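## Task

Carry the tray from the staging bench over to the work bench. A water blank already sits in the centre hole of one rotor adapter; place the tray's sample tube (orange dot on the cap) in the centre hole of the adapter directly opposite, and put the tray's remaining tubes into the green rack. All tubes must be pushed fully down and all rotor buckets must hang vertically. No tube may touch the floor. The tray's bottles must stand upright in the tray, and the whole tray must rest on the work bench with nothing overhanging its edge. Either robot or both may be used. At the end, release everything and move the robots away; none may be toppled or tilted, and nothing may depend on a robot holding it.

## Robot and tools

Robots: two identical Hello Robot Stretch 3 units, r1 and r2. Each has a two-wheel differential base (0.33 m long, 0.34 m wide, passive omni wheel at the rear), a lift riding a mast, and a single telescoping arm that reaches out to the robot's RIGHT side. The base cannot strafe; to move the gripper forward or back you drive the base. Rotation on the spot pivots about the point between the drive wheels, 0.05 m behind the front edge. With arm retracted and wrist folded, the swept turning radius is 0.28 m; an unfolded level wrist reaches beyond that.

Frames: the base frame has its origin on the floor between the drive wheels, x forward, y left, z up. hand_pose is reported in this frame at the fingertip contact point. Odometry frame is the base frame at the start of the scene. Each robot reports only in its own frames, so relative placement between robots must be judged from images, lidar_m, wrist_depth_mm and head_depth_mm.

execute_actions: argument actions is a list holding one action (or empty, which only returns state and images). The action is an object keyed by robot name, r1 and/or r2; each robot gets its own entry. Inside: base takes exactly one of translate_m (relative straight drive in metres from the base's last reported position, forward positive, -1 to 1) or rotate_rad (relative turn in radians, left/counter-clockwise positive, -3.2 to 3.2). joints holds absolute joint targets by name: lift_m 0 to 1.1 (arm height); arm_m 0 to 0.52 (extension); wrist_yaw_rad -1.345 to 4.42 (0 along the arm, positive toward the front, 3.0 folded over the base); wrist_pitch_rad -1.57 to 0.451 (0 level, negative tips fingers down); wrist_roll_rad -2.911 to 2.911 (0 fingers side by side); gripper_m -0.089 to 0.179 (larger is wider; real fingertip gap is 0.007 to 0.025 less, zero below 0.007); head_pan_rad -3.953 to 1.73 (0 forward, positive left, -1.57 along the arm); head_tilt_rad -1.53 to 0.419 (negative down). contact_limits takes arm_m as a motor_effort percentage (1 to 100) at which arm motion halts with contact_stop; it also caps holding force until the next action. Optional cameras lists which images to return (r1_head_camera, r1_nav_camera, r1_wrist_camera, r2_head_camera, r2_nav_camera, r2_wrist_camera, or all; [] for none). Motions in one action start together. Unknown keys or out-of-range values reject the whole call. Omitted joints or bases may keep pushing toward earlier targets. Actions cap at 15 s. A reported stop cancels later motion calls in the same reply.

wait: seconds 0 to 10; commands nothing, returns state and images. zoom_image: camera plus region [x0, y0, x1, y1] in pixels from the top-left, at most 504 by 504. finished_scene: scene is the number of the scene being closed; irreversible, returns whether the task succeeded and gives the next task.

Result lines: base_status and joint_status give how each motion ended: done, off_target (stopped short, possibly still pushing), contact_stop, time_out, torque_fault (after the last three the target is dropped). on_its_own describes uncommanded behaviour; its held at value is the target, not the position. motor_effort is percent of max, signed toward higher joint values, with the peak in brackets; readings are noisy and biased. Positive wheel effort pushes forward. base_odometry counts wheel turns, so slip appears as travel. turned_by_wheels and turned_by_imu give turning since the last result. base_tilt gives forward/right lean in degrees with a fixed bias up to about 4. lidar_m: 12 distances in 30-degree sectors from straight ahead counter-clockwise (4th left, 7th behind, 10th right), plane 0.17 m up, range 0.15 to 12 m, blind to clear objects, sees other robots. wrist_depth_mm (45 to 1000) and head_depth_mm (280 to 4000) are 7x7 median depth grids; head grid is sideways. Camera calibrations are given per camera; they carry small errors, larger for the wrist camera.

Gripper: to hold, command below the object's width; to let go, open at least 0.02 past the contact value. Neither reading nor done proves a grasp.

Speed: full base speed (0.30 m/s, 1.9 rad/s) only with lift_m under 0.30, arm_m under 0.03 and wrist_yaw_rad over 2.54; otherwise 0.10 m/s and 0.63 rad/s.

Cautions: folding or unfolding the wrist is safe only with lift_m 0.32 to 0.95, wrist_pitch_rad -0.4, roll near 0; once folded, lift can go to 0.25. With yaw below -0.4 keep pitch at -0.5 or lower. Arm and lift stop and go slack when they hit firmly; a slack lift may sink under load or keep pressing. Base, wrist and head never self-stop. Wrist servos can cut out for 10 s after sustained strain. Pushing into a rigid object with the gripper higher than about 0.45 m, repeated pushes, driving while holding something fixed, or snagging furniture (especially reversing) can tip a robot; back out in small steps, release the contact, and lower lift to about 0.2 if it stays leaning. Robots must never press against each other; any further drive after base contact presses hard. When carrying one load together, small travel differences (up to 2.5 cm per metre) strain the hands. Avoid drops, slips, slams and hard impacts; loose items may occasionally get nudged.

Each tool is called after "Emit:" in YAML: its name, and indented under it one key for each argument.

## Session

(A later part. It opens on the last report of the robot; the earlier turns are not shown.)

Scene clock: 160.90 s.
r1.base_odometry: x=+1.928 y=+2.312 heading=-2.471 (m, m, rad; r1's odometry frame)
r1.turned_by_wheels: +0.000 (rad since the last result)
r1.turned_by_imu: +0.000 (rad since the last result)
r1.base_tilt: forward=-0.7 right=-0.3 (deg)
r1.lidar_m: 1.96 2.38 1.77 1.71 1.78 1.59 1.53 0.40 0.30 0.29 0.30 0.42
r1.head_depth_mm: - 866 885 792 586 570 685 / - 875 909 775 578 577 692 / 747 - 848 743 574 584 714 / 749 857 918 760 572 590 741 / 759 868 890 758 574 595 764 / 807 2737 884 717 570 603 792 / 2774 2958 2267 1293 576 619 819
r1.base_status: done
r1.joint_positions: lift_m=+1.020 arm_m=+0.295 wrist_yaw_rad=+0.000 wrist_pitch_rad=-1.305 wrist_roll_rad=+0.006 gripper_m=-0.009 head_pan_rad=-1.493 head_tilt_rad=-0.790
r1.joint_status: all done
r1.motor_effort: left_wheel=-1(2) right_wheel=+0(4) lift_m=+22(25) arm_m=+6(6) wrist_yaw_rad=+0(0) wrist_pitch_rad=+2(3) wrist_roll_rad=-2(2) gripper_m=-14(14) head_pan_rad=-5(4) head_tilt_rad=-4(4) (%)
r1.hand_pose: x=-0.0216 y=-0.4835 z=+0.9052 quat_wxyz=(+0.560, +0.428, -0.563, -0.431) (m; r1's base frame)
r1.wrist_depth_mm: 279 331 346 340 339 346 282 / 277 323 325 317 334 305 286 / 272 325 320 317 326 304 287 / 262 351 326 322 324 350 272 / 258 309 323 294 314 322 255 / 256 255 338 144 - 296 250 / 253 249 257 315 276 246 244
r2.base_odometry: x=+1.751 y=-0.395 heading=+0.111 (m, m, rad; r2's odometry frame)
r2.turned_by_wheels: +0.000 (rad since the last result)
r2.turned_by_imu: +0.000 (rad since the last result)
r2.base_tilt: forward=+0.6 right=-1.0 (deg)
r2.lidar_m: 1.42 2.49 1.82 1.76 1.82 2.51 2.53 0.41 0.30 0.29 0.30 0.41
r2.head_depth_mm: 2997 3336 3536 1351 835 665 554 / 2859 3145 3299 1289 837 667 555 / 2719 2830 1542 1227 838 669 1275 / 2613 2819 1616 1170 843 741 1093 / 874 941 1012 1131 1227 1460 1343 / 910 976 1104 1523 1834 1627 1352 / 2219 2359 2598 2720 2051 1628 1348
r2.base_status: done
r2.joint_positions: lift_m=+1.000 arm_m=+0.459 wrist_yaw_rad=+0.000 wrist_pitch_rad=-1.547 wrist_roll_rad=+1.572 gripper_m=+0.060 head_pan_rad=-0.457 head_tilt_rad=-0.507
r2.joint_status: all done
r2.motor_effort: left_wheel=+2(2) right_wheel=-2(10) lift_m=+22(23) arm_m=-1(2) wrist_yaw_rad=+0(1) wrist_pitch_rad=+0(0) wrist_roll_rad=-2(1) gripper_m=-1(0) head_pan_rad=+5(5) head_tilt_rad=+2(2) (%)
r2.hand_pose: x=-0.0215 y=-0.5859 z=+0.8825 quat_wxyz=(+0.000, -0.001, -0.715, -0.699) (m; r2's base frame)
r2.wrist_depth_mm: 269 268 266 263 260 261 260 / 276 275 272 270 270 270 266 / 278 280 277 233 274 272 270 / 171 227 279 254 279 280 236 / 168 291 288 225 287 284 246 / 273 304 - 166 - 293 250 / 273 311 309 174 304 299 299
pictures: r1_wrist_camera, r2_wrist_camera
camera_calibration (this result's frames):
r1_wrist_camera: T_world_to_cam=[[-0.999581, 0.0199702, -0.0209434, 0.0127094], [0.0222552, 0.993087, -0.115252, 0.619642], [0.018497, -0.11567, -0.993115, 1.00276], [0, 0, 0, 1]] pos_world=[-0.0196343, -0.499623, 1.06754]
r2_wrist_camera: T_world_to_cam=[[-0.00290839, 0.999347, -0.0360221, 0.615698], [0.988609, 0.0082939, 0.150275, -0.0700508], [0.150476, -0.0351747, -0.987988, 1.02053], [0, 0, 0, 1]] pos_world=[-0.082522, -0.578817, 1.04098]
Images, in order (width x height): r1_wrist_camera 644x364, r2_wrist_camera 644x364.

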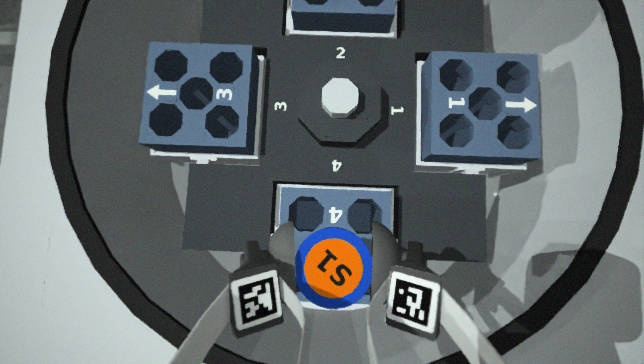

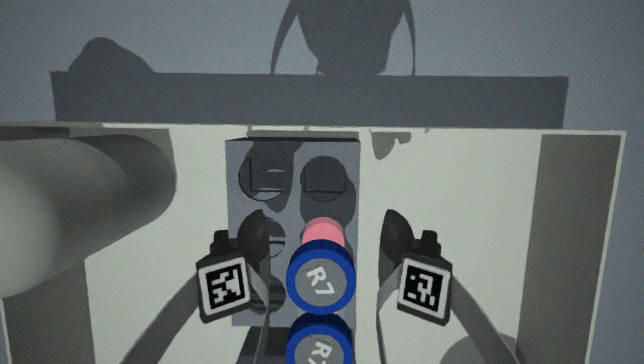

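Emit:
execute_actions:
  actions:
    - {"r1":{"joints":{"lift_m":0.99}},"r2":{"base":{"translate_m":-0.013},"joints":{"lift_m":0.988}}}
  cameras: ["r1_wrist_camera","r2_wrist_camera"]

Emit:
execute_actions:
  actions:
    - {"r1":{"joints":{"lift_m":0.96}},"r2":{"joints":{"gripper_m":-0.01}}}
  cameras: ["r1_wrist_camera","r2_wrist_camera"]

Scene clock: 164.70 s.
r1.base_odometry: x=+1.928 y=+2.312 heading=-2.471 (m, m, rad; r1's odometry frame)
r1.turned_by_wheels: +0.000 (rad since the last result)
r1.turned_by_imu: +0.000 (rad since the last result)
r1.base_tilt: forward=-0.7 right=-0.2 (deg)
r1.lidar_m: 1.97 2.38 1.77 1.71 1.79 1.58 1.53 0.40 0.30 0.29 0.30 0.42
r1.head_depth_mm: - 817 884 791 587 570 686 / - - 905 772 577 576 695 / 728 - - 745 574 582 715 / 752 856 924 761 572 589 737 / 761 867 890 760 573 596 766 / 808 2754 884 717 571 604 790 / 2744 2976 2255 1302 575 619 819
r1.base_status: not commanded
r1.joint_positions: lift_m=+0.990 arm_m=+0.295 wrist_yaw_rad=+0.000 wrist_pitch_rad=-1.305 wrist_roll_rad=+0.006 gripper_m=-0.009 head_pan_rad=-1.493 head_tilt_rad=-0.790
r1.joint_status: all done
r1.motor_effort: left_wheel=-1(2) right_wheel=+0(1) lift_m=+23(24) arm_m=+6(5) wrist_yaw_rad=+0(0) wrist_pitch_rad=+2(2) wrist_roll_rad=-2(3) gripper_m=-15(15) head_pan_rad=-5(5) head_tilt_rad=-3(3) (%)
r1.hand_pose: x=-0.0216 y=-0.4835 z=+0.8752 quat_wxyz=(+0.560, +0.428, -0.563, -0.431) (m; r1's base frame)
r1.wrist_depth_mm: 257 308 310 311 309 308 280 / 263 291 293 283 301 277 277 / 258 300 300 297 295 273 272 / 244 328 297 295 296 301 272 / 230 290 289 265 285 300 245 / 227 251 336 144 - 283 221 / 222 221 260 319 280 228 217
r2.base_odometry: x=+1.738 y=-0.396 heading=+0.111 (m, m, rad; r2's odometry frame)
r2.turned_by_wheels: +0.000 (rad since the last result)
r2.turned_by_imu: +0.000 (rad since the last result)
r2.base_tilt: forward=+0.7 right=-0.8 (deg)
r2.lidar_m: 1.43 2.48 1.82 1.76 1.83 2.51 2.52 0.41 0.30 0.29 0.30 0.41
r2.head_depth_mm: 3018 3326 3544 1370 833 667 553 / 2902 3150 3305 1295 836 668 555 / 2757 1370 1529 1242 839 669 1282 / 2621 2830 1611 1192 842 742 1107 / 885 952 1030 1148 1210 1451 1348 / 911 975 1102 1533 1840 1630 1346 / 2211 2369 2616 2750 2038 1627 1348
r2.base_status: done
r2.joint_positions: lift_m=+0.988 arm_m=+0.459 wrist_yaw_rad=+0.000 wrist_pitch_rad=-1.547 wrist_roll_rad=+1.572 gripper_m=+0.060 head_pan_rad=-0.457 head_tilt_rad=-0.507
r2.joint_status: all done
r2.motor_effort: left_wheel=+1(3) right_wheel=-3(9) lift_m=+21(22) arm_m=-1(1) wrist_yaw_rad=+1(0) wrist_pitch_rad=+0(0) wrist_roll_rad=-1(1) gripper_m=+0(1) head_pan_rad=+5(5) head_tilt_rad=+2(2) (%)
r2.hand_pose: x=-0.0215 y=-0.5859 z=+0.8705 quat_wxyz=(+0.000, -0.001, -0.715, -0.699) (m; r2's base frame)
r2.wrist_depth_mm: 257 256 254 252 251 250 246 / 263 261 259 259 258 253 255 / 269 265 267 265 262 259 261 / 186 244 267 221 268 266 225 / 168 241 278 214 274 273 222 / 181 289 - 209 - 279 236 / 273 298 271 158 295 285 246
pictures: r1_wrist_camera, r2_wrist_camera
camera_calibration (this result's frames):
r1_wrist_camera: T_world_to_cam=[[-0.999581, 0.0199704, -0.0209434, 0.0120812], [0.0222554, 0.993087, -0.115252, 0.616185], [0.018497, -0.11567, -0.993115, 0.972969], [0, 0, 0, 1]] pos_world=[-0.0196343, -0.499623, 1.03754]
r2_wrist_camera: T_world_to_cam=[[-0.00290866, 0.999347, -0.0360222, 0.615266], [0.988609, 0.00829419, 0.150275, -0.0682482], [0.150476, -0.0351748, -0.987988, 1.00868], [0, 0, 0, 1]] pos_world=[-0.082522, -0.578817, 1.02899]
Images, in order (width x height): r1_wrist_camera 644x364, r2_wrist_camera 644x364.

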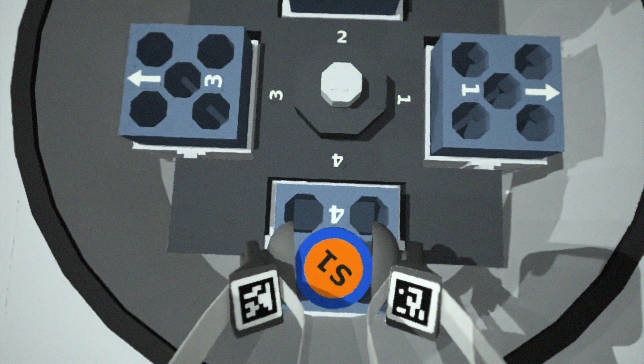

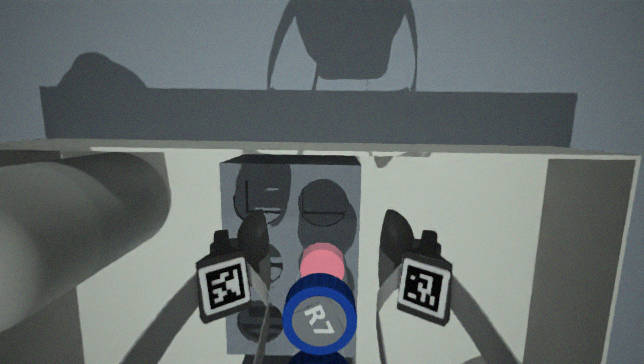

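Scene clock: 166.13 s.
r1.base_odometry: x=+1.928 y=+2.312 heading=-2.471 (m, m, rad; r1's odometry frame)
r1.turned_by_wheels: +0.000 (rad since the last result)
r1.turned_by_imu: +0.000 (rad since the last result)
r1.base_tilt: forward=-0.8 right=-0.3 (deg)
r1.lidar_m: 1.96 2.38 1.77 1.71 1.79 1.58 1.53 0.40 0.30 0.29 0.30 0.42
r1.head_depth_mm: 717 - 856 790 586 571 686 / 724 - 888 774 577 575 692 / 741 848 - 744 575 583 715 / 752 854 924 762 573 589 738 / 759 865 892 757 573 596 764 / 807 2739 882 716 570 605 789 / 2768 2978 2244 1295 577 619 818
r1.base_status: not commanded
r1.joint_positions: lift_m=+0.960 arm_m=+0.295 wrist_yaw_rad=+0.000 wrist_pitch_rad=-1.305 wrist_roll_rad=+0.006 gripper_m=-0.009 head_pan_rad=-1.493 head_tilt_rad=-0.790
r1.joint_status: all done
r1.motor_effort: left_wheel=-1(1) right_wheel=+1(1) lift_m=+22(21) arm_m=+5(5) wrist_yaw_rad=+0(1) wrist_pitch_rad=+2(2) wrist_roll_rad=-2(3) gripper_m=-15(14) head_pan_rad=-4(4) head_tilt_rad=-3(4) (%)
r1.hand_pose: x=-0.0216 y=-0.4835 z=+0.8452 quat_wxyz=(+0.560, +0.428, -0.563, -0.431) (m; r1's base frame)
r1.wrist_depth_mm: 260 253 279 276 278 250 258 / 261 250 270 250 272 246 251 / 258 260 270 268 268 240 261 / 243 306 263 265 263 262 270 / 221 264 260 232 258 258 245 / 196 254 339 145 - 279 214 / 193 206 261 295 278 227 188
r2.base_odometry: x=+1.738 y=-0.396 heading=+0.111 (m, m, rad; r2's odometry frame)
r2.turned_by_wheels: +0.000 (rad since the last result)
r2.turned_by_imu: +0.000 (rad since the last result)
r2.base_tilt: forward=+0.6 right=-0.9 (deg)
r2.lidar_m: 1.43 2.49 1.82 1.76 1.83 2.51 2.52 0.41 0.30 0.29 0.30 0.41
r2.head_depth_mm: 3072 3319 3551 1369 834 665 554 / 2903 3121 3335 1298 838 667 555 / 2749 2828 1528 1243 839 670 1277 / 2614 2828 1614 1186 845 742 1104 / 884 955 1030 1149 1213 1458 1347 / 910 971 1103 1531 1823 1629 1351 / 2234 2361 2615 2720 2048 1627 1354
r2.base_status: not commanded
r2.joint_positions: lift_m=+0.988 arm_m=+0.459 wrist_yaw_rad=+0.000 wrist_pitch_rad=-1.547 wrist_roll_rad=+1.572 gripper_m=-0.010 head_pan_rad=-0.457 head_tilt_rad=-0.507
r2.joint_status: all done
r2.motor_effort: left_wheel=+1(2) right_wheel=-2(3) lift_m=+22(21) arm_m=-1(1) wrist_yaw_rad=+1(1) wrist_pitch_rad=-1(0) wrist_roll_rad=-1(1) gripper_m=-6(98) head_pan_rad=+5(5) head_tilt_rad=+1(2) (%)
r2.hand_pose: x=-0.0215 y=-0.5860 z=+0.8705 quat_wxyz=(+0.000, -0.001, -0.715, -0.699) (m; r2's base frame)
r2.wrist_depth_mm: 257 255 257 251 251 248 247 / 266 262 260 258 258 254 255 / 270 268 266 264 262 259 257 / 187 244 270 216 266 264 224 / 167 235 277 213 273 273 224 / 180 290 285 - 280 280 235 / 276 298 258 159 291 291 248
pictures: r1_wrist_camera, r2_wrist_camera
camera_calibration (this result's frames):
r1_wrist_camera: T_world_to_cam=[[-0.999581, 0.0199704, -0.0209432, 0.0114528], [0.0222555, 0.993087, -0.115252, 0.612729], [0.0184968, -0.11567, -0.993115, 0.943179], [0, 0, 0, 1]] pos_world=[-0.0196343, -0.499624, 1.00754]
r2_wrist_camera: T_world_to_cam=[[-0.00300052, 0.999326, -0.0365829, 0.615875], [0.988609, 0.00846937, 0.15027, -0.0681362], [0.150479, -0.0357153, -0.987968, 1.00833], [0, 0, 0, 1]] pos_world=[-0.0825243, -0.57887, 1.02897]
Images, in order (width x height): r1_wrist_camera 644x364, r2_wrist_camera 644x364.

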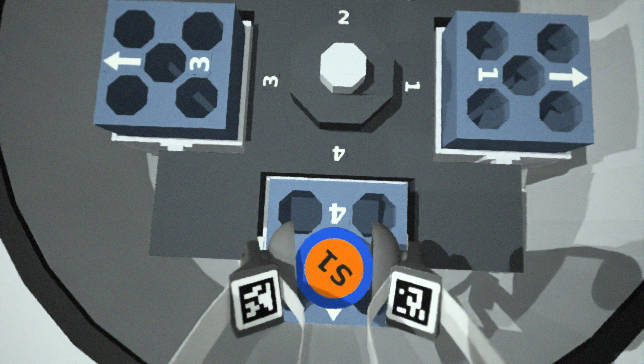

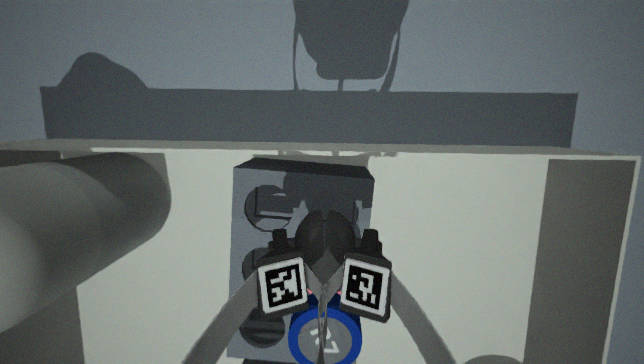

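Emit:
execute_actions:
  actions:
    - {"r1":{"joints":{"lift_m":0.917}},"r2":{"joints":{"gripper_m":0.06,"lift_m":1.02}}}
  cameras: ["r1_wrist_camera"]

Emit:
execute_actions:
  actions:
    - {"r1":{"joints":{"gripper_m":0.06}},"r2":{"base":{"translate_m":0.029}}}
  cameras: []

Emit:
execute_actions:
  actions:
    - {"r1":{"joints":{"lift_m":0.965}},"r2":{"joints":{"lift_m":0.988}}}
  cameras: ["r1_wrist_camera","r2_wrist_camera"]

Scene clock: 169.07 s.
r1.base_odometry: x=+1.928 y=+2.312 heading=-2.471 (m, m, rad; r1's odometry frame)
r1.turned_by_wheels: +0.000 (rad since the last result)
r1.turned_by_imu: +0.000 (rad since the last result)
r1.base_tilt: forward=-0.8 right=-0.3 (deg)
r1.lidar_m: 1.97 2.39 1.77 1.71 1.78 1.58 1.53 0.40 0.30 0.29 0.30 0.42
r1.head_depth_mm: 730 793 853 798 585 570 686 / 738 - - 771 578 575 694 / 743 819 - 746 574 583 715 / 751 856 925 779 573 590 739 / 759 864 890 759 572 597 763 / 806 2741 882 716 569 606 790 / 2790 2938 2265 1295 577 620 819
r1.base_status: not commanded
r1.joint_positions: lift_m=+0.917 arm_m=+0.295 wrist_yaw_rad=+0.000 wrist_pitch_rad=-1.305 wrist_roll_rad=+0.006 gripper_m=-0.009 head_pan_rad=-1.493 head_tilt_rad=-0.790
r1.joint_status: all done
r1.motor_effort: left_wheel=-1(1) right_wheel=+0(1) lift_m=+22(22) arm_m=+4(4) wrist_yaw_rad=+1(1) wrist_pitch_rad=+2(3) wrist_roll_rad=-3(3) gripper_m=-14(15) head_pan_rad=-5(5) head_tilt_rad=-4(3) (%)
r1.hand_pose: x=-0.0216 y=-0.4835 z=+0.8022 quat_wxyz=(+0.560, +0.428, -0.563, -0.431) (m; r1's base frame)
r1.wrist_depth_mm: 208 210 232 210 229 209 205 / 213 202 229 209 229 205 199 / 250 229 225 224 224 220 202 / 244 224 219 222 222 218 267 / 220 216 218 192 217 215 235 / 195 254 325 145 - 256 213 / 170 204 250 187 240 229 185
r2.base_odometry: x=+1.738 y=-0.396 heading=+0.111 (m, m, rad; r2's odometry frame)
r2.turned_by_wheels: +0.000 (rad since the last result)
r2.turned_by_imu: +0.000 (rad since the last result)
r2.base_tilt: forward=+0.7 right=-0.8 (deg)
r2.lidar_m: 1.42 2.49 1.82 1.76 1.83 2.50 2.52 0.41 0.30 0.29 0.30 0.41
r2.head_depth_mm: 3052 3359 3555 1366 834 667 553 / 2897 3112 3272 1297 835 668 556 / 2746 2864 1500 1242 841 670 1278 / 2627 2836 1613 1185 843 741 1106 / 884 953 1029 1145 1206 1460 1340 / 911 977 1106 1532 1824 1620 1349 / 2231 2367 2603 2730 2034 1629 1353
r2.base_status: not commanded
r2.joint_positions: lift_m=+1.020 arm_m=+0.459 wrist_yaw_rad=+0.000 wrist_pitch_rad=-1.547 wrist_roll_rad=+1.572 gripper_m=+0.060 head_pan_rad=-0.457 head_tilt_rad=-0.507
r2.joint_status: all done
r2.motor_effort: left_wheel=+0(1) right_wheel=-1(2) lift_m=+45(47) arm_m=-1(1) wrist_yaw_rad=+0(0) wrist_pitch_rad=+0(1) wrist_roll_rad=-1(1) gripper_m=+0(96) head_pan_rad=+5(5) head_tilt_rad=+2(1) (%)
r2.hand_pose: x=-0.0215 y=-0.5860 z=+0.9015 quat_wxyz=(+0.000, -0.001, -0.715, -0.699) (m; r2's base frame)
r2.wrist_depth_mm: 289 286 284 280 280 279 275 / 297 294 292 289 289 285 283 / 300 297 295 296 292 293 289 / 186 243 303 264 299 294 292 / 172 236 312 248 306 303 304 / 185 321 - 243 - 312 314 / 287 334 332 196 326 299 323
pictures: r1_wrist_camera
camera_calibration (this result's frames):
r1_wrist_camera: T_world_to_cam=[[-0.999581, 0.0199706, -0.0209433, 0.0105523], [0.0222556, 0.993087, -0.115252, 0.607772], [0.0184969, -0.11567, -0.993115, 0.900465], [0, 0, 0, 1]] pos_world=[-0.0196343, -0.499624, 0.964533]
Images, in order (width x height): r1_wrist_camera 644x364.

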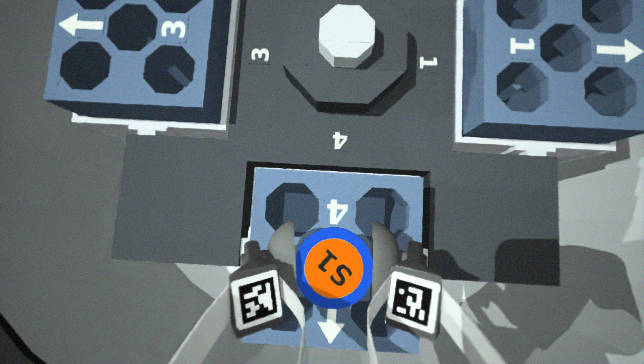

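Scene clock: 171.23 s.
r1.base_odometry: x=+1.928 y=+2.312 heading=-2.471 (m, m, rad; r1's odometry frame)
r1.turned_by_wheels: +0.000 (rad since the last result)
r1.turned_by_imu: +0.000 (rad since the last result)
r1.base_tilt: forward=-0.8 right=-0.3 (deg)
r1.lidar_m: 1.96 2.38 1.76 1.71 1.79 1.58 1.53 0.40 0.30 0.29 0.30 0.42
r1.head_depth_mm: 729 795 856 797 585 570 688 / 739 - - 774 578 576 692 / 742 818 - 743 575 583 716 / 751 856 925 764 573 589 738 / 759 866 889 756 574 596 764 / 807 2743 882 715 571 605 791 / 2788 2989 2251 1304 576 619 817
r1.base_status: not commanded
r1.joint_positions: lift_m=+0.917 arm_m=+0.295 wrist_yaw_rad=+0.000 wrist_pitch_rad=-1.305 wrist_roll_rad=+0.006 gripper_m=+0.060 head_pan_rad=-1.493 head_tilt_rad=-0.790
r1.joint_status: all done
r1.motor_effort: left_wheel=-2(2) right_wheel=+1(1) lift_m=+22(23) arm_m=+6(6) wrist_yaw_rad=+0(0) wrist_pitch_rad=+3(2) wrist_roll_rad=-2(2) gripper_m=-1(82) head_pan_rad=-5(5) head_tilt_rad=-4(4) (%)
r1.hand_pose: x=-0.0216 y=-0.4835 z=+0.8022 quat_wxyz=(+0.560, +0.428, -0.563, -0.431) (m; r1's base frame)
r1.wrist_depth_mm: 207 208 234 212 232 209 203 / 214 204 229 208 227 207 199 / 245 230 225 222 226 219 202 / 243 223 221 223 220 219 270 / 219 218 217 191 216 216 236 / 198 254 - 160 237 247 213 / 169 199 237 190 212 230 185
r2.base_odometry: x=+1.767 y=-0.393 heading=+0.111 (m, m, rad; r2's odometry frame)
r2.turned_by_wheels: +0.000 (rad since the last result)
r2.turned_by_imu: +0.000 (rad since the last result)
r2.base_tilt: forward=+0.8 right=-0.7 (deg)
r2.lidar_m: 1.43 2.48 1.83 1.76 1.83 2.51 2.54 0.41 0.30 0.29 0.30 0.41
r2.head_depth_mm: 3021 3327 3524 1350 834 666 553 / 2859 3058 3233 1275 836 668 555 / 2721 2876 1480 1209 839 670 1275 / 2590 2798 1610 1148 843 741 1084 / 859 912 986 1114 1232 1458 1345 / 910 973 1102 1530 1843 1637 1346 / 2213 2336 2589 2704 2048 1628 1354
r2.base_status: done
r2.joint_positions: lift_m=+1.020 arm_m=+0.459 wrist_yaw_rad=+0.000 wrist_pitch_rad=-1.547 wrist_roll_rad=+1.572 gripper_m=+0.060 head_pan_rad=-0.457 head_tilt_rad=-0.507
r2.joint_status: not commanded
r2.motor_effort: left_wheel=+1(5) right_wheel=-2(7) lift_m=+46(45) arm_m=-1(1) wrist_yaw_rad=+1(1) wrist_pitch_rad=+0(0) wrist_roll_rad=-1(1) gripper_m=+0(1) head_pan_rad=+5(5) head_tilt_rad=+2(2) (%)
r2.hand_pose: x=-0.0215 y=-0.5860 z=+0.9015 quat_wxyz=(+0.000, -0.001, -0.715, -0.699) (m; r2's base frame)
r2.wrist_depth_mm: 290 288 282 283 278 280 277 / 292 291 289 288 286 286 285 / 183 259 293 291 293 288 251 / 169 227 304 241 301 297 294 / 186 318 310 235 307 303 303 / 279 321 - 194 - 308 313 / 289 334 329 258 326 301 320
pictures: none
No camera images: the call's "cameras" was empty. Leave "cameras" out to get every camera's image.

Scene clock: 172.50 s.
r1.base_odometry: x=+1.928 y=+2.312 heading=-2.471 (m, m, rad; r1's odometry frame)
r1.turned_by_wheels: +0.000 (rad since the last result)
r1.turned_by_imu: +0.000 (rad since the last result)
r1.base_tilt: forward=-0.7 right=-0.3 (deg)
r1.lidar_m: 1.96 2.38 1.77 1.71 1.79 1.59 1.53 0.40 0.30 0.29 0.30 0.42
r1.head_depth_mm: 713 - 856 791 585 570 687 / 721 - 891 773 578 576 692 / 738 845 - 752 575 581 715 / 753 857 921 761 571 590 739 / 759 864 888 758 574 596 762 / 807 2725 883 716 570 606 790 / 2787 2975 2247 1296 576 619 818
r1.base_status: not commanded
r1.joint_positions: lift_m=+0.965 arm_m=+0.295 wrist_yaw_rad=+0.000 wrist_pitch_rad=-1.305 wrist_roll_rad=+0.006 gripper_m=+0.060 head_pan_rad=-1.493 head_tilt_rad=-0.790
r1.joint_status: all done
r1.motor_effort: left_wheel=-2(1) right_wheel=+1(0) lift_m=+27(28) arm_m=+4(5) wrist_yaw_rad=+0(0) wrist_pitch_rad=+3(2) wrist_roll_rad=-2(3) gripper_m=+0(1) head_pan_rad=-5(4) head_tilt_rad=-3(4) (%)
r1.hand_pose: x=-0.0216 y=-0.4835 z=+0.8500 quat_wxyz=(+0.560, +0.428, -0.563, -0.431) (m; r1's base frame)
r1.wrist_depth_mm: 259 257 283 281 282 267 263 / 263 256 271 257 275 249 253 / 256 271 274 273 273 254 258 / 245 306 272 267 268 270 272 / 219 271 266 237 263 264 245 / 200 256 - 234 241 277 215 / 197 199 252 293 280 230 190
r2.base_odometry: x=+1.767 y=-0.393 heading=+0.111 (m, m, rad; r2's odometry frame)
r2.turned_by_wheels: +0.000 (rad since the last result)
r2.turned_by_imu: +0.000 (rad since the last result)
r2.base_tilt: forward=+0.7 right=-0.8 (deg)
r2.lidar_m: 1.43 2.49 1.82 1.76 1.83 2.51 2.55 0.41 0.30 0.29 0.30 0.41
r2.head_depth_mm: 3010 3314 3548 1349 833 665 554 / 2836 3122 3292 1278 838 669 556 / 2734 2878 1554 1207 839 669 1277 / 2620 2803 1599 1154 844 742 1081 / 858 913 987 1110 1228 1458 1350 / 909 975 1107 1524 1831 1623 1347 / 2220 2351 2600 2706 2052 1624 1348
r2.base_status: not commanded
r2.joint_positions: lift_m=+0.988 arm_m=+0.459 wrist_yaw_rad=+0.000 wrist_pitch_rad=-1.547 wrist_roll_rad=+1.572 gripper_m=+0.060 head_pan_rad=-0.457 head_tilt_rad=-0.507
r2.joint_status: all done
r2.motor_effort: left_wheel=+1(1) right_wheel=-3(3) lift_m=+22(42) arm_m=-1(1) wrist_yaw_rad=+1(0) wrist_pitch_rad=+0(0) wrist_roll_rad=-1(1) gripper_m=+1(1) head_pan_rad=+5(5) head_tilt_rad=+3(2) (%)
r2.hand_pose: x=-0.0215 y=-0.5860 z=+0.8705 quat_wxyz=(+0.000, -0.001, -0.715, -0.699) (m; r2's base frame)
r2.wrist_depth_mm: 258 256 256 252 250 248 249 / 263 260 259 256 256 254 253 / 182 260 263 260 261 259 215 / 165 226 267 209 270 267 214 / 186 282 278 207 275 274 224 / 273 291 - 154 - 280 237 / 274 296 293 159 292 284 247
pictures: r1_wrist_camera, r2_wrist_camera
camera_calibration (this result's frames):
r1_wrist_camera: T_world_to_cam=[[-0.999581, 0.01997, -0.0209438, 0.011553], [0.0222555, 0.993085, -0.115273, 0.6133], [0.0184969, -0.115691, -0.993113, 0.947895], [0, 0, 0, 1]] pos_world=[-0.0196343, -0.499627, 1.01231]
r2_wrist_camera: T_world_to_cam=[[-0.00299903, 0.999326, -0.0365831, 0.615871], [0.988609, 0.00846792, 0.15027, -0.0681369], [0.150479, -0.0357157, -0.987968, 1.00833], [0, 0, 0, 1]] pos_world=[-0.0825243, -0.578866, 1.02897]
Images, in order (width x height): r1_wrist_camera 644x364, r2_wrist_camera 644x364.

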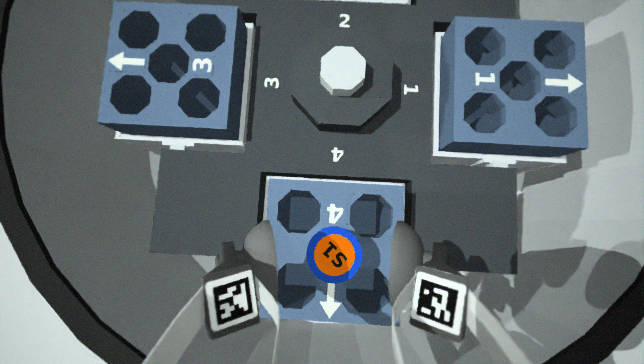

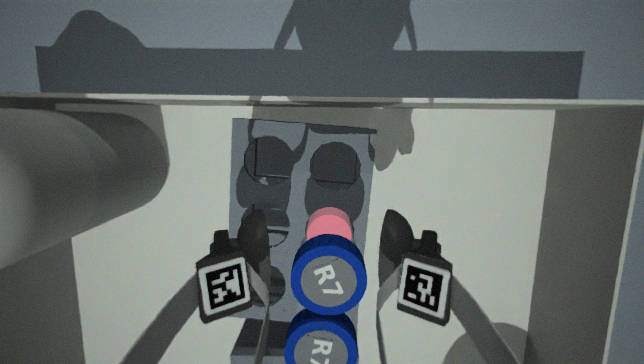

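Emit:
execute_actions:
  actions:
    - {"r1":{"joints":{"gripper_m":0.0}},"r2":{"base":{"translate_m":0.008},"joints":{"arm_m":0.457}}}
  cameras: ["r2_wrist_camera"]

Emit:
execute_actions:
  actions:
    - {"r1":{"joints":{"lift_m":0.925}},"r2":{"joints":{"gripper_m":-0.01}}}
  cameras: []

Emit:
execute_actions:
  actions:
    - {"r1":{"joints":{"lift_m":1.08}},"r2":{"joints":{"lift_m":1.1}}}
  cameras: ["r1_wrist_camera","r2_wrist_camera"]

Emit:
execute_actions:
  actions:
    - {"r1":{"joints":{"arm_m":0.4}},"r2":{"base":{"translate_m":-0.0},"joints":{"lift_m":1.1}}}
  cameras: ["r1_wrist_camera","r1_nav_camera"]

Scene clock: 178.97 s.
r1.base_odometry: x=+1.928 y=+2.312 heading=-2.471 (m, m, rad; r1's odometry frame)
r1.turned_by_wheels: +0.000 (rad since the last result)
r1.turned_by_imu: +0.000 (rad since the last result)
r1.base_tilt: forward=-0.7 right=-0.2 (deg)
r1.lidar_m: 1.97 2.38 1.77 1.71 1.78 1.58 1.53 0.40 0.30 0.29 0.30 0.42
r1.head_depth_mm: 713 - 857 792 587 569 685 / 721 - 894 772 577 576 693 / 738 847 - 760 575 583 717 / 752 856 925 770 572 592 739 / 758 866 890 758 573 596 763 / 806 2754 881 717 571 603 790 / 2763 2970 2251 1300 576 620 818
r1.base_status: not commanded
r1.joint_positions: lift_m=+0.965 arm_m=+0.295 wrist_yaw_rad=+0.000 wrist_pitch_rad=-1.305 wrist_roll_rad=+0.006 gripper_m=+0.000 head_pan_rad=-1.493 head_tilt_rad=-0.790
r1.joint_status: all done
r1.motor_effort: left_wheel=-1(1) right_wheel=+1(0) lift_m=+26(26) arm_m=+5(6) wrist_yaw_rad=+0(0) wrist_pitch_rad=+2(3) wrist_roll_rad=-2(2) gripper_m=-2(80) head_pan_rad=-5(4) head_tilt_rad=-4(4) (%)
r1.hand_pose: x=-0.0216 y=-0.4835 z=+0.8500 quat_wxyz=(+0.560, +0.428, -0.563, -0.431) (m; r1's base frame)
r1.wrist_depth_mm: 259 260 284 285 283 267 268 / 263 256 269 256 278 251 254 / 258 274 275 273 273 257 258 / 244 308 272 269 266 270 269 / 220 271 263 245 264 263 246 / 199 254 360 - 364 281 215 / 195 204 258 294 287 233 192
r2.base_odometry: x=+1.775 y=-0.392 heading=+0.111 (m, m, rad; r2's odometry frame)
r2.turned_by_wheels: +0.000 (rad since the last result)
r2.turned_by_imu: +0.000 (rad since the last result)
r2.base_tilt: forward=+0.8 right=-0.9 (deg)
r2.lidar_m: 1.42 2.48 1.82 1.76 1.83 2.51 2.56 0.41 0.30 0.29 0.30 0.41
r2.head_depth_mm: 3006 3277 3495 1337 835 666 553 / 2861 3023 3268 1264 837 668 556 / 2742 2847 1549 1199 839 671 1279 / 2586 2812 1598 1144 844 742 1053 / 848 907 976 1101 1230 1457 1349 / 911 976 1104 1528 1829 1618 1343 / 2192 2363 2562 2704 2051 1624 1352
r2.base_status: done
r2.joint_positions: lift_m=+0.988 arm_m=+0.457 wrist_yaw_rad=+0.000 wrist_pitch_rad=-1.547 wrist_roll_rad=+1.572 gripper_m=+0.060 head_pan_rad=-0.457 head_tilt_rad=-0.507
r2.joint_status: all done
r2.motor_effort: left_wheel=+1(6) right_wheel=-2(7) lift_m=+22(22) arm_m=-1(3) wrist_yaw_rad=+1(1) wrist_pitch_rad=+0(0) wrist_roll_rad=-1(1) gripper_m=+0(0) head_pan_rad=+5(4) head_tilt_rad=+2(2) (%)
r2.hand_pose: x=-0.0215 y=-0.5840 z=+0.8705 quat_wxyz=(+0.000, -0.001, -0.715, -0.699) (m; r2's base frame)
r2.wrist_depth_mm: 258 256 252 252 251 249 247 / 229 261 257 257 257 255 252 / 172 244 263 204 261 260 214 / 169 246 269 209 268 266 222 / 269 283 279 157 276 273 221 / 274 289 - 155 - 281 232 / 275 302 292 158 291 284 247
pictures: r2_wrist_camera
camera_calibration (this result's frames):
r2_wrist_camera: T_world_to_cam=[[-0.00299861, 0.999326, -0.0365831, 0.61389], [0.988609, 0.0084675, 0.15027, -0.068154], [0.150479, -0.0357157, -0.987968, 1.0084], [0, 0, 0, 1]] pos_world=[-0.0825243, -0.576883, 1.02897]
Images, in order (width x height): r2_wrist_camera 644x364.

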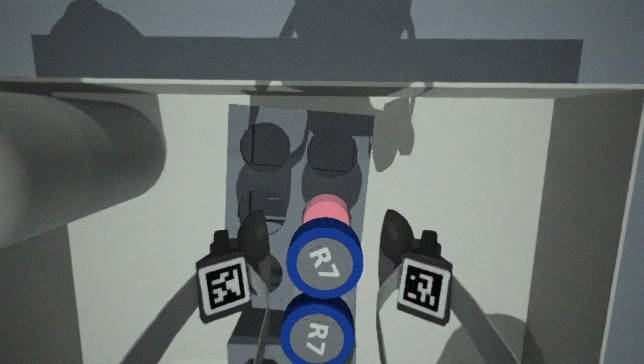

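Scene clock: 180.57 s.
r1.base_odometry: x=+1.928 y=+2.312 heading=-2.471 (m, m, rad; r1's odometry frame)
r1.turned_by_wheels: +0.000 (rad since the last result)
r1.turned_by_imu: +0.000 (rad since the last result)
r1.base_tilt: forward=-0.8 right=-0.2 (deg)
r1.lidar_m: 1.97 2.39 1.76 1.71 1.78 1.59 1.53 0.40 0.30 0.29 0.30 0.42
r1.head_depth_mm: 729 - 854 795 586 570 687 / 735 - 903 772 578 577 694 / 743 818 - 753 574 583 718 / 751 856 924 762 571 590 738 / 759 864 884 759 573 597 763 / 806 2743 881 716 571 606 788 / 2796 2979 2238 1290 576 620 820
r1.base_status: not commanded
r1.joint_positions: lift_m=+0.936 arm_m=+0.295 wrist_yaw_rad=+0.000 wrist_pitch_rad=-1.284 wrist_roll_rad=+0.006 gripper_m=+0.000 head_pan_rad=-1.493 head_tilt_rad=-0.791
r1.joint_status: lift_m contact_stop (moved -0.029 of -0.040)
r1.on_its_own: lift_m is slack since a contact_stop, until your next command for it (your +0.925 is given up)
r1.motor_effort: left_wheel=+0(2) right_wheel=+0(2) lift_m=+23(27) arm_m=+3(5) wrist_yaw_rad=+1(0) wrist_pitch_rad=-8(24) wrist_roll_rad=-2(3) gripper_m=-2(2) head_pan_rad=-5(5) head_tilt_rad=-3(3) (%)
r1.hand_pose: x=-0.0216 y=-0.4889 z=+0.8219 quat_wxyz=(+0.564, +0.422, -0.568, -0.425) (m; r1's base frame)
r1.wrist_depth_mm: 255 233 254 256 254 229 246 / 248 230 251 230 251 224 224 / 250 239 249 244 245 223 227 / 248 285 245 242 241 240 267 / 227 239 238 267 237 236 254 / 201 252 334 - 248 232 223 / 173 212 269 280 287 243 192
r2.base_odometry: x=+1.775 y=-0.392 heading=+0.111 (m, m, rad; r2's odometry frame)
r2.turned_by_wheels: +0.000 (rad since the last result)
r2.turned_by_imu: +0.000 (rad since the last result)
r2.base_tilt: forward=+0.8 right=-0.8 (deg)
r2.lidar_m: 1.43 2.49 1.82 1.76 1.83 2.51 2.55 0.41 0.30 0.29 0.30 0.41
r2.head_depth_mm: 3005 3287 3491 1340 833 666 553 / 2856 3074 3260 1264 835 667 555 / 2731 2867 1536 1202 842 670 1281 / 2597 2788 1599 1144 845 742 1049 / 847 905 975 1106 1231 1459 1347 / 910 974 1107 1535 1836 1620 1357 / 2193 2370 2561 2693 2051 1629 1357
r2.base_status: not commanded
r2.joint_positions: lift_m=+0.988 arm_m=+0.457 wrist_yaw_rad=+0.000 wrist_pitch_rad=-1.547 wrist_roll_rad=+1.572 gripper_m=-0.009 head_pan_rad=-0.457 head_tilt_rad=-0.507
r2.joint_status: all done
r2.motor_effort: left_wheel=+1(1) right_wheel=-2(2) lift_m=+22(22) arm_m=-1(1) wrist_yaw_rad=+1(1) wrist_pitch_rad=+0(0) wrist_roll_rad=-1(1) gripper_m=-20(100) head_pan_rad=+5(5) head_tilt_rad=+2(1) (%)
r2.hand_pose: x=-0.0215 y=-0.5840 z=+0.8705 quat_wxyz=(+0.000, -0.001, -0.715, -0.699) (m; r2's base frame)
r2.wrist_depth_mm: 258 257 254 251 250 250 248 / 229 261 257 257 257 252 251 / 173 243 261 236 262 258 213 / 169 246 266 207 270 263 222 / 269 280 278 146 272 273 223 / 271 289 287 149 - 279 233 / 275 298 260 158 292 288 245
pictures: none
No camera images: the call's "cameras" was empty. Leave "cameras" out to get every camera's image.

not run: a stop came earlier in this reply.

not run: a stop came earlier in this reply.

Emit:
execute_actions:
  actions:
    - {"r1":{"joints":{"lift_m":1.08}},"r2":{"joints":{"lift_m":1.1}}}
  cameras: ["r2_wrist_camera"]

Emit:
execute_actions:
  actions:
    - {"r1":{"joints":{"arm_m":0.44}},"r2":{"base":{"translate_m":-0.4}}}
  cameras: ["r1_wrist_camera","r2_wrist_camera","r2_nav_camera"]

Scene clock: 183.97 s.
r1.base_odometry: x=+1.928 y=+2.312 heading=-2.471 (m, m, rad; r1's odometry frame)
r1.turned_by_wheels: +0.000 (rad since the last result)
r1.turned_by_imu: +0.000 (rad since the last result)
r1.base_tilt: forward=-0.8 right=-0.3 (deg)
r1.lidar_m: 1.97 2.37 1.76 1.71 1.79 1.58 1.53 0.40 0.30 0.29 0.30 0.42
r1.head_depth_mm: 759 830 885 792 585 570 685 / - 851 907 772 577 577 693 / 734 - 914 756 576 585 715 / 751 855 926 760 571 590 740 / 758 866 890 758 574 597 765 / 808 2737 882 714 572 606 793 / 2742 2953 2246 1295 577 620 818
r1.base_status: not commanded
r1.joint_positions: lift_m=+1.080 arm_m=+0.295 wrist_yaw_rad=+0.000 wrist_pitch_rad=-1.299 wrist_roll_rad=+0.006 gripper_m=+0.000 head_pan_rad=-1.493 head_tilt_rad=-0.791
r1.joint_status: all done
r1.motor_effort: left_wheel=-1(1) right_wheel=+1(0) lift_m=+26(27) arm_m=+4(3) wrist_yaw_rad=+0(0) wrist_pitch_rad=+0(5) wrist_roll_rad=-3(3) gripper_m=-1(2) head_pan_rad=-5(5) head_tilt_rad=-4(4) (%)
r1.hand_pose: x=-0.0216 y=-0.4852 z=+0.9653 quat_wxyz=(+0.561, +0.426, -0.565, -0.430) (m; r1's base frame)
r1.wrist_depth_mm: - 345 412 388 405 380 341 / - 361 403 394 394 387 332 / - 361 363 369 381 375 323 / - 352 387 385 379 384 320 / - 323 386 381 373 369 312 / 314 314 372 - 427 307 306 / 312 305 305 305 303 301 297
r2.base_odometry: x=+1.775 y=-0.392 heading=+0.111 (m, m, rad; r2's odometry frame)
r2.turned_by_wheels: +0.000 (rad since the last result)
r2.turned_by_imu: +0.000 (rad since the last result)
r2.base_tilt: forward=+0.8 right=-0.8 (deg)
r2.lidar_m: 1.43 2.49 1.82 1.76 1.83 2.51 2.55 0.41 0.30 0.29 0.30 0.41
r2.head_depth_mm: 2984 3280 3505 1337 834 666 553 / 2798 3115 3262 1262 837 668 556 / 2672 2887 1574 1203 841 670 1278 / 2581 2827 1590 1149 844 741 1047 / 847 904 976 1101 1233 1460 1348 / 912 973 1108 1530 1837 1624 1347 / 2198 2358 2570 2682 2044 1628 1349
r2.base_status: not commanded
r2.joint_positions: lift_m=+1.099 arm_m=+0.457 wrist_yaw_rad=+0.000 wrist_pitch_rad=-1.547 wrist_roll_rad=+1.572 gripper_m=-0.009 head_pan_rad=-0.457 head_tilt_rad=-0.507
r2.joint_status: all done
r2.motor_effort: left_wheel=+1(1) right_wheel=-3(2) lift_m=+46(49) arm_m=-1(1) wrist_yaw_rad=+0(1) wrist_pitch_rad=+0(0) wrist_roll_rad=-2(2) gripper_m=-19(21) head_pan_rad=+5(5) head_tilt_rad=+2(2) (%)
r2.hand_pose: x=-0.0215 y=-0.5840 z=+0.9814 quat_wxyz=(+0.000, -0.001, -0.715, -0.699) (m; r2's base frame)
r2.wrist_depth_mm: 365 362 365 359 351 351 352 / 378 372 364 366 364 365 360 / 241 247 376 371 374 369 372 / 318 257 387 328 386 379 383 / 406 389 400 146 391 387 390 / 418 402 413 149 - 398 407 / 434 391 416 352 392 414 418
pictures: r2_wrist_camera
camera_calibration (this result's frames):
r2_wrist_camera: T_world_to_cam=[[-0.00299872, 0.999326, -0.0365831, 0.61795], [0.988609, 0.00846761, 0.15027, -0.084833], [0.150479, -0.0357157, -0.987968, 1.11806], [0, 0, 0, 1]] pos_world=[-0.0825243, -0.576883, 1.13996]
Images, in order (width x height): r2_wrist_camera 644x364.

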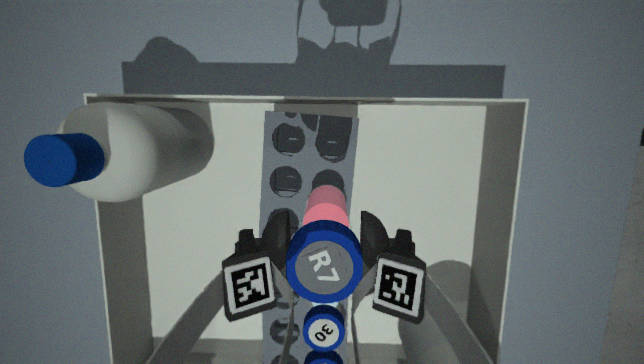

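Scene clock: 189.13 s.
r1.base_odometry: x=+1.928 y=+2.312 heading=-2.471 (m, m, rad; r1's odometry frame)
r1.turned_by_wheels: +0.000 (rad since the last result)
r1.turned_by_imu: +0.000 (rad since the last result)
r1.base_tilt: forward=-0.8 right=-0.3 (deg)
r1.lidar_m: 1.96 2.38 1.77 1.71 1.78 1.58 1.53 0.40 0.30 0.29 0.30 0.42
r1.head_depth_mm: 733 827 887 793 587 569 687 / 743 837 909 773 577 576 693 / - 861 902 756 574 584 717 / 752 858 922 761 572 590 741 / 759 865 887 760 572 597 764 / 807 2762 881 715 570 604 791 / 2761 2942 2243 1294 577 620 817
r1.base_status: not commanded
r1.joint_positions: lift_m=+1.080 arm_m=+0.440 wrist_yaw_rad=+0.000 wrist_pitch_rad=-1.300 wrist_roll_rad=+0.006 gripper_m=+0.000 head_pan_rad=-1.493 head_tilt_rad=-0.791
r1.joint_status: all done
r1.motor_effort: left_wheel=-1(1) right_wheel=+1(1) lift_m=+27(26) arm_m=+5(6) wrist_yaw_rad=+1(0) wrist_pitch_rad=+0(1) wrist_roll_rad=-3(3) gripper_m=-3(2) head_pan_rad=-4(4) head_tilt_rad=-3(4) (%)
r1.hand_pose: x=-0.0216 y=-0.6299 z=+0.9653 quat_wxyz=(+0.561, +0.426, -0.564, -0.430) (m; r1's base frame)
r1.wrist_depth_mm: 589 339 338 337 340 339 338 / - 337 354 408 379 333 329 / - 334 403 381 380 358 323 / - 347 384 382 376 383 315 / - 350 371 378 378 364 317 / - 351 363 - 359 359 307 / 309 346 364 370 361 391 304
r2.base_odometry: x=+1.378 y=-0.437 heading=+0.111 (m, m, rad; r2's odometry frame)
r2.turned_by_wheels: +0.000 (rad since the last result)
r2.turned_by_imu: +0.001 (rad since the last result)
r2.base_tilt: forward=+0.8 right=-0.9 (deg)
r2.lidar_m: 1.10 2.48 1.82 1.76 1.82 2.51 2.16 0.41 0.30 0.29 0.30 0.41
r2.head_depth_mm: 3402 3680 3793 1114 801 630 553 / 3181 3465 3714 1118 746 667 555 / 3092 3373 1652 1124 811 671 1280 / 2925 3222 1711 1130 844 739 1314 / 2791 2997 1726 1132 912 1486 1281 / 2680 1284 1352 1443 1829 1620 1354 / 1284 1358 2876 2600 2050 1625 1351
r2.base_status: done
r2.joint_positions: lift_m=+1.099 arm_m=+0.457 wrist_yaw_rad=+0.000 wrist_pitch_rad=-1.547 wrist_roll_rad=+1.572 gripper_m=-0.009 head_pan_rad=-0.457 head_tilt_rad=-0.507
r2.joint_status: not commanded
r2.motor_effort: left_wheel=+1(1) right_wheel=-2(9) lift_m=+46(46) arm_m=-1(1) wrist_yaw_rad=+1(1) wrist_pitch_rad=+0(0) wrist_roll_rad=-1(1) gripper_m=-20(19) head_pan_rad=+4(5) head_tilt_rad=+2(2) (%)
r2.hand_pose: x=-0.0215 y=-0.5840 z=+0.9814 quat_wxyz=(+0.000, -0.001, -0.715, -0.699) (m; r2's base frame)
r2.wrist_depth_mm: 366 362 355 357 353 354 353 / 378 374 368 368 367 363 360 / 382 380 376 379 377 365 369 / 396 396 389 384 386 379 379 / 410 403 395 146 395 396 395 / 421 418 413 150 - 399 402 / 435 428 427 420 422 415 420
pictures: r1_wrist_camera, r2_nav_camera (sideways: a quarter turn counterclockwise sets it upright), r2_wrist_camera
camera_calibration (this result's frames):
r1_wrist_camera: T_world_to_cam=[[-0.999581, 0.0198541, -0.0210507, 0.0169196], [0.0222539, 0.992441, -0.120687, 0.776769], [0.0184954, -0.121105, -0.992467, 1.04138], [0, 0, 0, 1]] pos_world=[-0.0196344, -0.645116, 1.12764]
r2_nav_camera: T_world_to_cam=[[0.417005, -0.181151, 0.890669, -1.12278], [-0.406506, -0.913637, 0.00450125, 0.0480536], [0.812933, -0.363939, -0.45463, 0.546646], [0, 0, 0, 1]] pos_world=[0.0433522, 0.0394573, 1.24833]
r2_wrist_camera: T_world_to_cam=[[-0.00299853, 0.999326, -0.0365831, 0.61795], [0.988609, 0.00846742, 0.15027, -0.0848331], [0.150479, -0.0357157, -0.987968, 1.11806], [0, 0, 0, 1]] pos_world=[-0.0825243, -0.576883, 1.13996]
Images, in order (width x height): r1_wrist_camera 644x364, r2_nav_camera 672x504, r2_wrist_camera 644x364.

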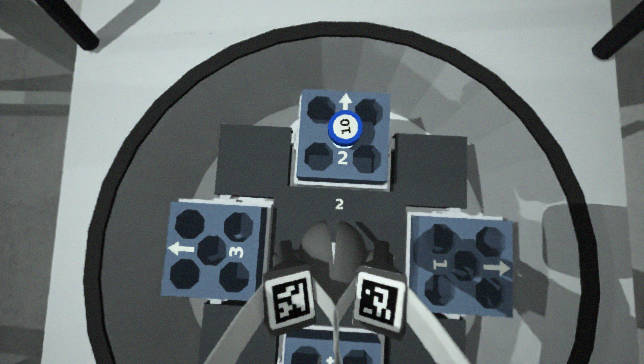

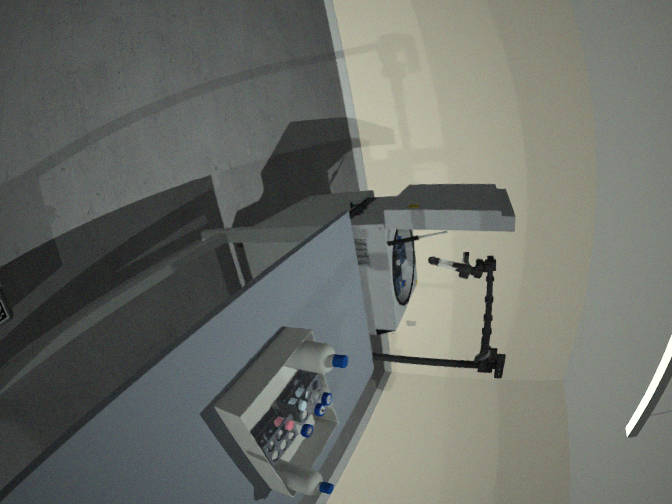

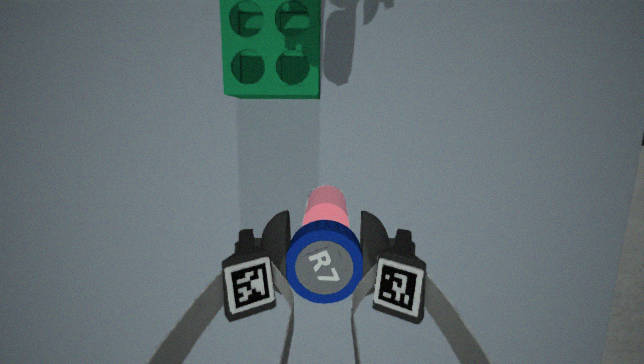

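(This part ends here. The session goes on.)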